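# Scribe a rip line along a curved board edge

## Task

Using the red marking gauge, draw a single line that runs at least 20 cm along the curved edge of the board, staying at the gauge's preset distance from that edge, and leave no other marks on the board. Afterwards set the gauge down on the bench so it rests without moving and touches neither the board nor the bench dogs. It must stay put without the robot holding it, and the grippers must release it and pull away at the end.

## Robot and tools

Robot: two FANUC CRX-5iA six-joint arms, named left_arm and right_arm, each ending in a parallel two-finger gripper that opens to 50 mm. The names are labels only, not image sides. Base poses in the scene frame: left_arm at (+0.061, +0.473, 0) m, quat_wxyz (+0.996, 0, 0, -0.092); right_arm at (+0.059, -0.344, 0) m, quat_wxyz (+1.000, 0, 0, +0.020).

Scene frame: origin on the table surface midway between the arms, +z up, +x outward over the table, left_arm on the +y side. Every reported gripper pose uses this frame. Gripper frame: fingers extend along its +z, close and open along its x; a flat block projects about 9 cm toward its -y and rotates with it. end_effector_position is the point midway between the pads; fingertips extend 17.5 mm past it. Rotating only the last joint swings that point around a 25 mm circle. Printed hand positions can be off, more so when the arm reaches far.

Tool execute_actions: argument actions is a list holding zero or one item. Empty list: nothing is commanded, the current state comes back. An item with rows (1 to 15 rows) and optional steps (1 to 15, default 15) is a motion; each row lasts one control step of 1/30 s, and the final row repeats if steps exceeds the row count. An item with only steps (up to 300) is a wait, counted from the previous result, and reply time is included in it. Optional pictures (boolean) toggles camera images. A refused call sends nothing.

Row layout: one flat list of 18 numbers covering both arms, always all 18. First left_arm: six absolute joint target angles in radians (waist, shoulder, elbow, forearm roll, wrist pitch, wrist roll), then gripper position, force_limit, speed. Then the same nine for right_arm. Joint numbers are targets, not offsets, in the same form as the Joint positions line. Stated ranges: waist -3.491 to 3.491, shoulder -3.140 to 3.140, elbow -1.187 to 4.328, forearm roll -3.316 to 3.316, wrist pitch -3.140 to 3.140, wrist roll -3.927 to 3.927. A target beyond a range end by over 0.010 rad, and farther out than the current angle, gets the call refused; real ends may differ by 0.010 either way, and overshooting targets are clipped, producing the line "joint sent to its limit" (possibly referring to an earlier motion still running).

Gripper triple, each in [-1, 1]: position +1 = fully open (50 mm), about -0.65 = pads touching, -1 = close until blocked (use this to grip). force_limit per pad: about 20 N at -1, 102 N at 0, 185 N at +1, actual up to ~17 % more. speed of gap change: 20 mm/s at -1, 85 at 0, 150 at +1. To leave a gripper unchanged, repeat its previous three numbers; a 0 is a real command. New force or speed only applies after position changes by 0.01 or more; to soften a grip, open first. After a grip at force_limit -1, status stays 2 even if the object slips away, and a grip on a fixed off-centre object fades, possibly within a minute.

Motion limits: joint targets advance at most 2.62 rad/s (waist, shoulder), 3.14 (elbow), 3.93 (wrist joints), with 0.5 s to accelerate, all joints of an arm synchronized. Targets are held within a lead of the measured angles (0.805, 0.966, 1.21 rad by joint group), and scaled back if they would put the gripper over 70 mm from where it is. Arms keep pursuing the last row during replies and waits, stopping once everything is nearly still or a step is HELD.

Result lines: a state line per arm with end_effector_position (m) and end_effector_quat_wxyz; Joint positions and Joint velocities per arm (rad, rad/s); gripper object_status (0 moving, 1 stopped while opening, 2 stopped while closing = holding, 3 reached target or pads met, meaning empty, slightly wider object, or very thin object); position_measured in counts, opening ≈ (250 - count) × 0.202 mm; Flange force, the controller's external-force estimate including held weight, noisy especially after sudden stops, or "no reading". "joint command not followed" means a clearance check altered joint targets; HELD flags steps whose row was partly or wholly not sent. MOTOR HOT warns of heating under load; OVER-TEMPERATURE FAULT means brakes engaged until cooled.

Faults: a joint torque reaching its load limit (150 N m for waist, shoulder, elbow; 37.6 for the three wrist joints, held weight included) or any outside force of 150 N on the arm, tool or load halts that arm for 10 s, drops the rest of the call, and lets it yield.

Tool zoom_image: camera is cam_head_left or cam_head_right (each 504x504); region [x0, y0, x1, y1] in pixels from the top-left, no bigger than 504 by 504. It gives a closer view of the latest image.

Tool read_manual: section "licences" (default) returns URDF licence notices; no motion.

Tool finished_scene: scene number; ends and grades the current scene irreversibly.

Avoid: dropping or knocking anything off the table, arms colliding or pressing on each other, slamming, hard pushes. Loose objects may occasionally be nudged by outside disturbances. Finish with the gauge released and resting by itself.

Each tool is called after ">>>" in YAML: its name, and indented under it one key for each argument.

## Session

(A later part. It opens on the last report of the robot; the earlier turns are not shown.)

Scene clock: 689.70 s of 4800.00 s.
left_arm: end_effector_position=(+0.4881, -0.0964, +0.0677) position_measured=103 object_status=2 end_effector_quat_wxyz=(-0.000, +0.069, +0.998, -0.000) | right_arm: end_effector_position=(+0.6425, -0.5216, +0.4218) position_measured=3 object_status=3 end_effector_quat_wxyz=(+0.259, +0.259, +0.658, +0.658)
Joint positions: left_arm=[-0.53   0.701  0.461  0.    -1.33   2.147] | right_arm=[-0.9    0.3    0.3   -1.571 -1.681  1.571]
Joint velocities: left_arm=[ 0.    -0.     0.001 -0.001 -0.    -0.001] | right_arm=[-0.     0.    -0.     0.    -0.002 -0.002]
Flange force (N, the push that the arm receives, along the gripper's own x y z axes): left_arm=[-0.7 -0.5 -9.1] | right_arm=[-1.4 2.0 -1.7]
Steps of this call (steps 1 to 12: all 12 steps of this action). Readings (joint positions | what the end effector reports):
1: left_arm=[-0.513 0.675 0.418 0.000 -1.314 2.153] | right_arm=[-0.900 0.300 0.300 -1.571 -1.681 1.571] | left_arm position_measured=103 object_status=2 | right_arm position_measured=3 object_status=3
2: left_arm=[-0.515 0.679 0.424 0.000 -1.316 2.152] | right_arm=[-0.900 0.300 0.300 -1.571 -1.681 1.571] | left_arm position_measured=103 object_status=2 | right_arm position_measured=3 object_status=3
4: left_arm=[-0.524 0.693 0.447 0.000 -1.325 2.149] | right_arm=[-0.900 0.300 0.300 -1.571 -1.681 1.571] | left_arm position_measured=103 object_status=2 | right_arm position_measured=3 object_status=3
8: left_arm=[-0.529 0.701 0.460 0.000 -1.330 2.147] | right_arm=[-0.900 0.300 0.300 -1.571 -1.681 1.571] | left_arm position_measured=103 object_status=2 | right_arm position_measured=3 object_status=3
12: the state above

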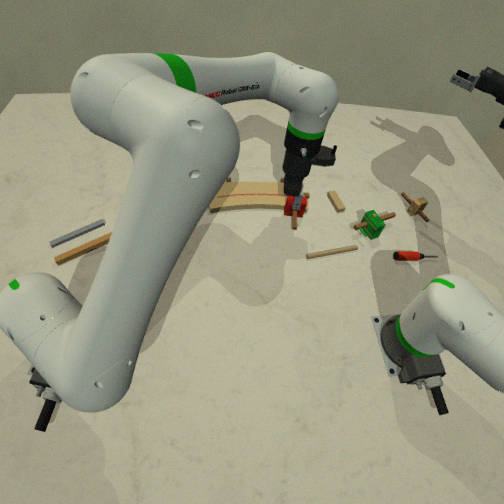

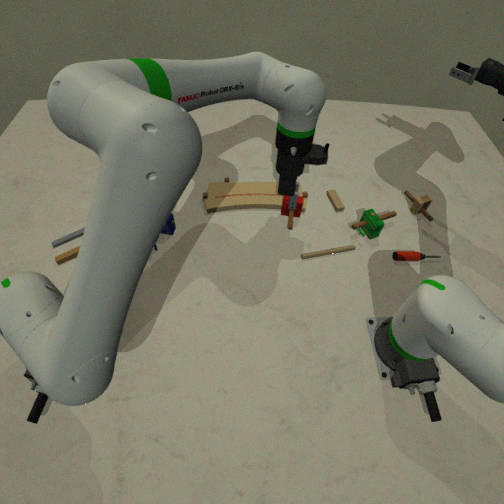

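>>> execute_actions:
  actions:
    - {"rows":[[-0.5296,0.6924,0.4787,0,-1.3571,2.147,-1,-0.2,-0.5,-0.9,0.3,0.3,-1.571,-1.681,1.571,1,-0.4,0]],"steps":10}
  pictures: false

>>> execute_actions:
  actions:
    - {"rows":[[-0.7,0.279,-0.1457,0,-1.1461,2.45,-1,-0.2,-0.5,-0.9,0.3,0.3,-1.571,-1.681,1.571,1,-0.4,0]]}
  pictures: false

>>> execute_actions:
  actions:
    - {"steps":15}
  pictures: false

>>> execute_actions:
  actions:
    - {"rows":[[-0.7,0.2922,-0.1619,0,-1.1167,2.45,-1,-0.2,-0.5,-0.9,0.3,0.3,-1.571,-1.681,1.571,1,-0.4,0]],"steps":12}
  pictures: false

>>> execute_actions:
  actions:
    - {"rows":[[-0.7,0.2932,-0.1631,0,-1.1145,2.45,-1,-0.2,-0.5,-0.9,0.3,0.3,-1.571,-1.681,1.571,1,-0.4,0]],"steps":8}
  pictures: false

>>> execute_actions:
  actions:
    - {"rows":[[-0.7,0.2932,-0.1631,0,-1.1145,2.45,1,-0.2,-0.5,-0.9,0.3,0.3,-1.571,-1.681,1.571,1,-0.4,0]]}
  pictures: false

>>> execute_actions:
  actions:
    - {"rows":[[-0.7,0.23,-0.07,0,-1.27,2.45,1,-0.2,-0.5,-0.9,0.3,0.3,-1.571,-1.681,1.571,1,-0.4,0]]}
  pictures: false

>>> execute_actions:
  actions:
    - {"rows":[[0.3,0.1,0.1,0,-1.57,2.45,1,-0.2,-0.5,-0.9,0.3,0.3,-1.571,-1.681,1.571,1,-0.4,0]]}
  pictures: false

>>> execute_actions:
  actions:
    - {"steps":35}

Scene clock: 723.33 s of 4800.00 s.
left_arm: end_effector_position=(+0.4879, -0.0963, +0.0812) position_measured=103 object_status=2 end_effector_quat_wxyz=(-0.000, +0.069, +0.998, +0.000) | right_arm: end_effector_position=(+0.6425, -0.5216, +0.4218) position_measured=3 object_status=3 end_effector_quat_wxyz=(+0.259, +0.259, +0.658, +0.658)
Joint positions: left_arm=[-0.53   0.693  0.479 -0.    -1.357  2.147] | right_arm=[-0.9    0.3    0.3   -1.571 -1.681  1.571]
Joint velocities: left_arm=[ 0.001 -0.002  0.001  0.003 -0.002  0.   ] | right_arm=[-0.     0.     0.001 -0.001 -0.001  0.   ]
Flange force (N, the push that the arm receives, along the gripper's own x y z axes): left_arm=[5.0 3.4 2.4] | right_arm=[-2.4 2.3 -1.4]
Steps of this call (steps 1 to 15: the robot went on to your last target; steps 16 to 90: nothing new was sent; then 30.30 s passed at rest; steps 91 to 100: all 10 steps of this action). Readings (joint positions | what the end effector reports):
91: left_arm=[-0.530 0.701 0.461 -0.000 -1.331 2.147] | right_arm=[-0.900 0.300 0.300 -1.571 -1.681 1.571] | left_arm position_measured=103 object_status=2 | right_arm position_measured=3 object_status=3
92: left_arm=[-0.530 0.700 0.465 -0.000 -1.338 2.147] | right_arm=[-0.900 0.300 0.300 -1.571 -1.681 1.571] | left_arm position_measured=103 object_status=2 | right_arm position_measured=3 object_status=3
94: left_arm=[-0.530 0.694 0.475 -0.000 -1.352 2.147] | right_arm=[-0.900 0.300 0.300 -1.571 -1.681 1.571] | left_arm position_measured=103 object_status=2 | right_arm position_measured=3 object_status=3
98: left_arm=[-0.530 0.693 0.478 -0.000 -1.357 2.147] | right_arm=[-0.900 0.300 0.300 -1.571 -1.681 1.571] | left_arm position_measured=103 object_status=2 | right_arm position_measured=3 object_status=3
100: the state above

Scene clock: 723.83 s of 4800.00 s.
left_arm: end_effector_position=(+0.3474, -0.0582, +0.0826) position_measured=103 object_status=2 end_effector_quat_wxyz=(+0.000, +0.024, +1.000, -0.000) | right_arm: end_effector_position=(+0.6425, -0.5216, +0.4218) position_measured=3 object_status=3 end_effector_quat_wxyz=(+0.259, +0.259, +0.658, +0.658)
Joint positions: left_arm=[-0.645  0.413  0.056  0.    -1.213  2.352] | right_arm=[-0.9    0.3    0.3   -1.571 -1.681  1.571]
Joint velocities: left_arm=[-0.28  -0.676 -1.023  0.     0.338  0.494] | right_arm=[-0.     0.    -0.     0.     0.     0.001]
Flange force (N, the push that the arm receives, along the gripper's own x y z axes): left_arm=[3.0 -0.4 3.7] | right_arm=[-1.6 1.9 -1.3]
Steps of this call (steps 1 to 15: all 15 steps of this action). Readings (joint positions | what the end effector reports):
1: left_arm=[-0.530 0.692 0.478 -0.000 -1.357 2.147] | right_arm=[-0.900 0.300 0.300 -1.571 -1.681 1.571] | left_arm position_measured=103 object_status=2 | right_arm position_measured=3 object_status=3
2: left_arm=[-0.531 0.688 0.473 -0.000 -1.354 2.150] | right_arm=[-0.900 0.300 0.300 -1.571 -1.681 1.571] | left_arm position_measured=103 object_status=2 | right_arm position_measured=3 object_status=3
4: left_arm=[-0.540 0.667 0.441 -0.000 -1.342 2.165] | right_arm=[-0.900 0.300 0.300 -1.571 -1.681 1.571] | left_arm position_measured=103 object_status=2 | right_arm position_measured=3 object_status=3
8: left_arm=[-0.577 0.577 0.304 0.000 -1.296 2.232] | right_arm=[-0.900 0.300 0.300 -1.571 -1.681 1.571] | left_arm position_measured=103 object_status=2 | right_arm position_measured=3 object_status=3
15: the state above

Scene clock: 724.33 s of 4800.00 s.
left_arm: end_effector_position=(+0.2803, -0.0246, +0.0740) position_measured=103 object_status=2 end_effector_quat_wxyz=(-0.000, +0.002, +1.000, -0.000) | right_arm: end_effector_position=(+0.6425, -0.5216, +0.4218) position_measured=3 object_status=3 end_effector_quat_wxyz=(+0.259, +0.259, +0.658, +0.658)
Joint positions: left_arm=[-0.7    0.279 -0.146  0.    -1.146  2.45 ] | right_arm=[-0.9    0.3    0.3   -1.571 -1.681  1.571]
Joint velocities: left_arm=[-0.001  0.001 -0.003  0.     0.    -0.001] | right_arm=[ 0.     0.001  0.     0.    -0.001 -0.   ]
Flange force (N, the push that the arm receives, along the gripper's own x y z axes): left_arm=[3.4 2.8 0.1] | right_arm=[-1.6 2.2 -1.3]
Steps of this call (steps 1 to 15: the robot went on to your last target). Readings (joint positions | what the end effector reports):
1: left_arm=[-0.654 0.390 0.022 0.000 -1.202 2.369] | right_arm=[-0.900 0.300 0.300 -1.571 -1.681 1.571] | left_arm position_measured=103 object_status=2 | right_arm position_measured=3 object_status=3
2: left_arm=[-0.664 0.367 -0.013 0.000 -1.190 2.385] | right_arm=[-0.900 0.300 0.300 -1.571 -1.681 1.571] | left_arm position_measured=103 object_status=2 | right_arm position_measured=3 object_status=3
4: left_arm=[-0.681 0.325 -0.075 0.000 -1.170 2.416] | right_arm=[-0.900 0.300 0.300 -1.571 -1.681 1.571] | left_arm position_measured=103 object_status=2 | right_arm position_measured=3 object_status=3
8: left_arm=[-0.699 0.281 -0.142 0.000 -1.147 2.448] | right_arm=[-0.900 0.300 0.300 -1.571 -1.681 1.571] | left_arm position_measured=103 object_status=2 | right_arm position_measured=3 object_status=3
15: the state above

Scene clock: 724.73 s of 4800.00 s.
left_arm: end_effector_position=(+0.2802, -0.0244, +0.0611) position_measured=103 object_status=2 end_effector_quat_wxyz=(-0.000, +0.002, +1.000, -0.000) | right_arm: end_effector_position=(+0.6425, -0.5216, +0.4218) position_measured=3 object_status=3 end_effector_quat_wxyz=(+0.259, +0.259, +0.658, +0.658)
Joint positions: left_arm=[-0.7    0.292 -0.162  0.    -1.117  2.45 ] | right_arm=[-0.9    0.3    0.3   -1.571 -1.681  1.571]
Joint velocities: left_arm=[-0.001  0.002 -0.    -0.001  0.001 -0.002] | right_arm=[ 0.     0.     0.    -0.001 -0.001  0.001]
Flange force (N, the push that the arm receives, along the gripper's own x y z axes): left_arm=[2.2 1.8 2.0] | right_arm=[-2.0 1.5 -1.4]
Steps of this call (steps 1 to 12: all 12 steps of this action). Readings (joint positions | what the end effector reports):
1: left_arm=[-0.700 0.279 -0.146 0.000 -1.145 2.450] | right_arm=[-0.900 0.300 0.300 -1.571 -1.681 1.571] | left_arm position_measured=103 object_status=2 | right_arm position_measured=3 object_status=3
2: left_arm=[-0.700 0.282 -0.150 0.000 -1.138 2.450] | right_arm=[-0.900 0.300 0.300 -1.571 -1.681 1.571] | left_arm position_measured=103 object_status=2 | right_arm position_measured=3 object_status=3
4: left_arm=[-0.700 0.289 -0.159 0.000 -1.123 2.450] | right_arm=[-0.900 0.300 0.300 -1.571 -1.681 1.571] | left_arm position_measured=103 object_status=2 | right_arm position_measured=3 object_status=3
8: left_arm=[-0.700 0.292 -0.162 0.000 -1.117 2.450] | right_arm=[-0.900 0.300 0.300 -1.571 -1.681 1.571] | left_arm position_measured=103 object_status=2 | right_arm position_measured=3 object_status=3
12: the state above

Scene clock: 725.00 s of 4800.00 s.
left_arm: end_effector_position=(+0.2802, -0.0244, +0.0602) position_measured=103 object_status=2 end_effector_quat_wxyz=(+0.000, +0.002, +1.000, -0.000) | right_arm: end_effector_position=(+0.6425, -0.5216, +0.4218) position_measured=3 object_status=3 end_effector_quat_wxyz=(+0.259, +0.259, +0.658, +0.658)
Joint positions: left_arm=[-0.7    0.293 -0.163  0.    -1.115  2.45 ] | right_arm=[-0.9    0.3    0.3   -1.571 -1.681  1.571]
Joint velocities: left_arm=[-0.001 -0.001 -0.001 -0.001  0.001  0.   ] | right_arm=[ 0.    -0.    -0.001 -0.    -0.    -0.001]
Flange force (N, the push that the arm receives, along the gripper's own x y z axes): left_arm=[3.7 12.0 -21.9] | right_arm=[-1.7 1.7 -1.1]
Steps of this call (steps 1 to 8: all 8 steps of this action). Readings (joint positions | what the end effector reports):
1: left_arm=[-0.700 0.292 -0.162 0.000 -1.116 2.450] | right_arm=[-0.900 0.300 0.300 -1.571 -1.681 1.571] | left_arm position_measured=103 object_status=2 | right_arm position_measured=3 object_status=3
2: left_arm=[-0.700 0.293 -0.162 0.000 -1.116 2.450] | right_arm=[-0.900 0.300 0.300 -1.571 -1.681 1.571] | left_arm position_measured=103 object_status=2 | right_arm position_measured=3 object_status=3
4: left_arm=[-0.700 0.293 -0.163 0.000 -1.115 2.450] | right_arm=[-0.900 0.300 0.300 -1.571 -1.681 1.571] | left_arm position_measured=103 object_status=2 | right_arm position_measured=3 object_status=3
8: the state above

Scene clock: 725.50 s of 4800.00 s.
left_arm: end_effector_position=(+0.2801, -0.0243, +0.0599) position_measured=3 object_status=0 end_effector_quat_wxyz=(-0.000, +0.003, +1.000, +0.000) | right_arm: end_effector_position=(+0.6425, -0.5216, +0.4218) position_measured=3 object_status=3 end_effector_quat_wxyz=(+0.259, +0.259, +0.658, +0.658)
Joint positions: left_arm=[-0.7    0.293 -0.163 -0.    -1.114  2.45 ] | right_arm=[-0.9    0.3    0.3   -1.571 -1.681  1.571]
Joint velocities: left_arm=[-0.001 -0.     0.002  0.001 -0.    -0.001] | right_arm=[-0.     0.001 -0.001  0.001  0.    -0.   ]
Flange force (N, the push that the arm receives, along the gripper's own x y z axes): left_arm=[2.7 2.7 2.0] | right_arm=[-2.0 2.4 -0.9]
Steps of this call (steps 1 to 15: all 15 steps of this action). Readings (joint positions | what the end effector reports):
1: left_arm=[-0.700 0.293 -0.163 0.000 -1.114 2.450] | right_arm=[-0.900 0.300 0.300 -1.571 -1.681 1.571] | left_arm position_measured=97 object_status=0 | right_arm position_measured=3 object_status=3
2: left_arm=[-0.700 0.293 -0.163 -0.000 -1.114 2.450] | right_arm=[-0.900 0.300 0.300 -1.571 -1.681 1.571] | left_arm position_measured=88 object_status=0 | right_arm position_measured=3 object_status=3
4: left_arm=[-0.700 0.293 -0.163 -0.000 -1.114 2.450] | right_arm=[-0.900 0.300 0.300 -1.571 -1.681 1.571] | left_arm position_measured=71 object_status=0 | right_arm position_measured=3 object_status=3
8: left_arm=[-0.700 0.293 -0.163 -0.000 -1.114 2.450] | right_arm=[-0.900 0.300 0.300 -1.571 -1.681 1.571] | left_arm position_measured=36 object_status=0 | right_arm position_measured=3 object_status=3
15: the state above

Scene clock: 726.00 s of 4800.00 s.
left_arm: end_effector_position=(+0.2801, -0.0244, +0.1290) position_measured=3 object_status=3 end_effector_quat_wxyz=(+0.000, +0.003, +1.000, -0.000) | right_arm: end_effector_position=(+0.6425, -0.5216, +0.4218) position_measured=3 object_status=3 end_effector_quat_wxyz=(+0.259, +0.259, +0.658, +0.658)
Joint positions: left_arm=[-0.7   0.23 -0.07 -0.   -1.27  2.45] | right_arm=[-0.9    0.3    0.3   -1.571 -1.681  1.571]
Joint velocities: left_arm=[-0.     0.002  0.     0.001 -0.001  0.001] | right_arm=[-0.     0.    -0.    -0.001  0.001 -0.   ]
Flange force (N, the push that the arm receives, along the gripper's own x y z axes): left_arm=[0.7 0.3 0.2] | right_arm=[-2.4 2.2 -1.1]
Steps of this call (steps 1 to 15: all 15 steps of this action). Readings (joint positions | what the end effector reports):
1: left_arm=[-0.700 0.293 -0.163 -0.000 -1.115 2.450] | right_arm=[-0.900 0.300 0.300 -1.571 -1.681 1.571] | left_arm position_measured=3 object_status=0 | right_arm position_measured=3 object_status=3
2: left_arm=[-0.700 0.290 -0.159 -0.000 -1.123 2.450] | right_arm=[-0.900 0.300 0.300 -1.571 -1.681 1.571] | left_arm position_measured=3 object_status=0 | right_arm position_measured=3 object_status=3
4: left_arm=[-0.700 0.274 -0.135 -0.000 -1.163 2.450] | right_arm=[-0.900 0.300 0.300 -1.571 -1.681 1.571] | left_arm position_measured=3 object_status=3 | right_arm position_measured=3 object_status=3
8: left_arm=[-0.700 0.233 -0.075 -0.000 -1.260 2.450] | right_arm=[-0.900 0.300 0.300 -1.571 -1.681 1.571] | left_arm position_measured=3 object_status=3 | right_arm position_measured=3 object_status=3
15: the state above

Scene clock: 726.50 s of 4800.00 s.
left_arm: end_effector_position=(+0.4136, +0.0678, +0.1743) position_measured=3 object_status=3 end_effector_quat_wxyz=(+0.000, -0.149, +0.989, -0.000) | right_arm: end_effector_position=(+0.6425, -0.5216, +0.4218) position_measured=3 object_status=3 end_effector_quat_wxyz=(+0.259, +0.259, +0.658, +0.658)
Joint positions: left_arm=[-0.396  0.187 -0.014 -0.    -1.37   2.45 ] | right_arm=[-0.9    0.3    0.3   -1.571 -1.681  1.571]
Joint velocities: left_arm=[ 0.736 -0.09   0.122 -0.    -0.21   0.   ] | right_arm=[-0.    -0.     0.     0.001  0.001 -0.002]
Flange force (N, the push that the arm receives, along the gripper's own x y z axes): left_arm=[0.1 0.2 0.6] | right_arm=[-2.1 2.9 -1.8]
Steps of this call (steps 1 to 15: all 15 steps of this action). Readings (joint positions | what the end effector reports):
1: left_arm=[-0.700 0.230 -0.070 -0.000 -1.270 2.450] | right_arm=[-0.900 0.300 0.300 -1.571 -1.681 1.571] | left_arm position_measured=3 object_status=3 | right_arm position_measured=3 object_status=3
2: left_arm=[-0.695 0.229 -0.069 -0.000 -1.272 2.450] | right_arm=[-0.900 0.300 0.300 -1.571 -1.681 1.571] | left_arm position_measured=3 object_status=3 | right_arm position_measured=3 object_status=3
4: left_arm=[-0.669 0.225 -0.063 -0.000 -1.282 2.450] | right_arm=[-0.900 0.300 0.300 -1.571 -1.681 1.571] | left_arm position_measured=3 object_status=3 | right_arm position_measured=3 object_status=3
8: left_arm=[-0.569 0.210 -0.043 -0.000 -1.317 2.450] | right_arm=[-0.900 0.300 0.300 -1.571 -1.681 1.571] | left_arm position_measured=3 object_status=3 | right_arm position_measured=3 object_status=3
15: the state above

Scene clock: 727.67 s of 4800.00 s.
left_arm: end_effector_position=(+0.5650, +0.3848, +0.2649) position_measured=3 object_status=3 end_effector_quat_wxyz=(+0.000, -0.477, +0.879, -0.000) | right_arm: end_effector_position=(+0.6425, -0.5216, +0.4218) position_measured=3 object_status=3 end_effector_quat_wxyz=(+0.259, +0.259, +0.658, +0.658)
Joint positions: left_arm=[ 0.3   0.1   0.1  -0.   -1.57  2.45] | right_arm=[-0.9    0.3    0.3   -1.571 -1.681  1.571]
Joint velocities: left_arm=[ 0.002 -0.002  0.001 -0.001 -0.    -0.   ] | right_arm=[ 0.001 -0.    -0.     0.     0.     0.   ]
Flange force (N, the push that the arm receives, along the gripper's own x y z axes): left_arm=[1.6 5.2 3.5] | right_arm=[-3.0 2.5 -1.2]
Steps of this call (steps 1 to 35: the robot went on to your last target). Readings (joint positions | what the end effector reports):
1: left_arm=[-0.371 0.184 -0.009 -0.000 -1.377 2.450] | right_arm=[-0.900 0.300 0.300 -1.571 -1.681 1.571] | left_arm position_measured=3 object_status=3 | right_arm position_measured=3 object_status=3
2: left_arm=[-0.346 0.181 -0.005 -0.000 -1.384 2.450] | right_arm=[-0.900 0.300 0.300 -1.571 -1.681 1.571] | left_arm position_measured=3 object_status=3 | right_arm position_measured=3 object_status=3
4: left_arm=[-0.296 0.174 0.003 -0.000 -1.398 2.450] | right_arm=[-0.900 0.300 0.300 -1.571 -1.681 1.571] | left_arm position_measured=3 object_status=3 | right_arm position_measured=3 object_status=3
8: left_arm=[-0.196 0.162 0.019 -0.000 -1.427 2.450] | right_arm=[-0.900 0.300 0.300 -1.571 -1.681 1.571] | left_arm position_measured=3 object_status=3 | right_arm position_measured=3 object_status=3
35: the state above

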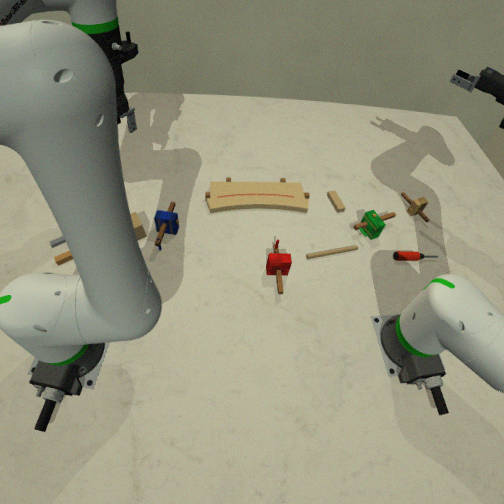

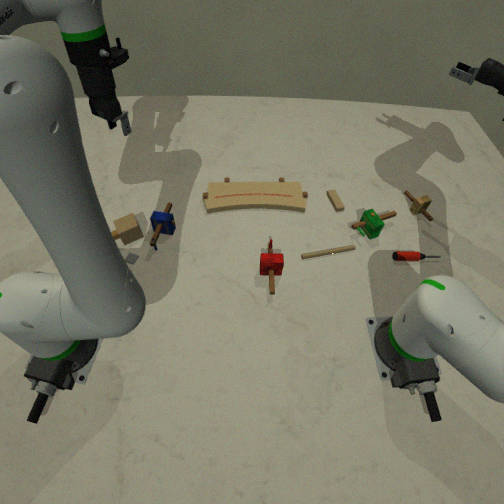

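>>> finished_scene:
  scene: 1

The scene is finished: the task was done.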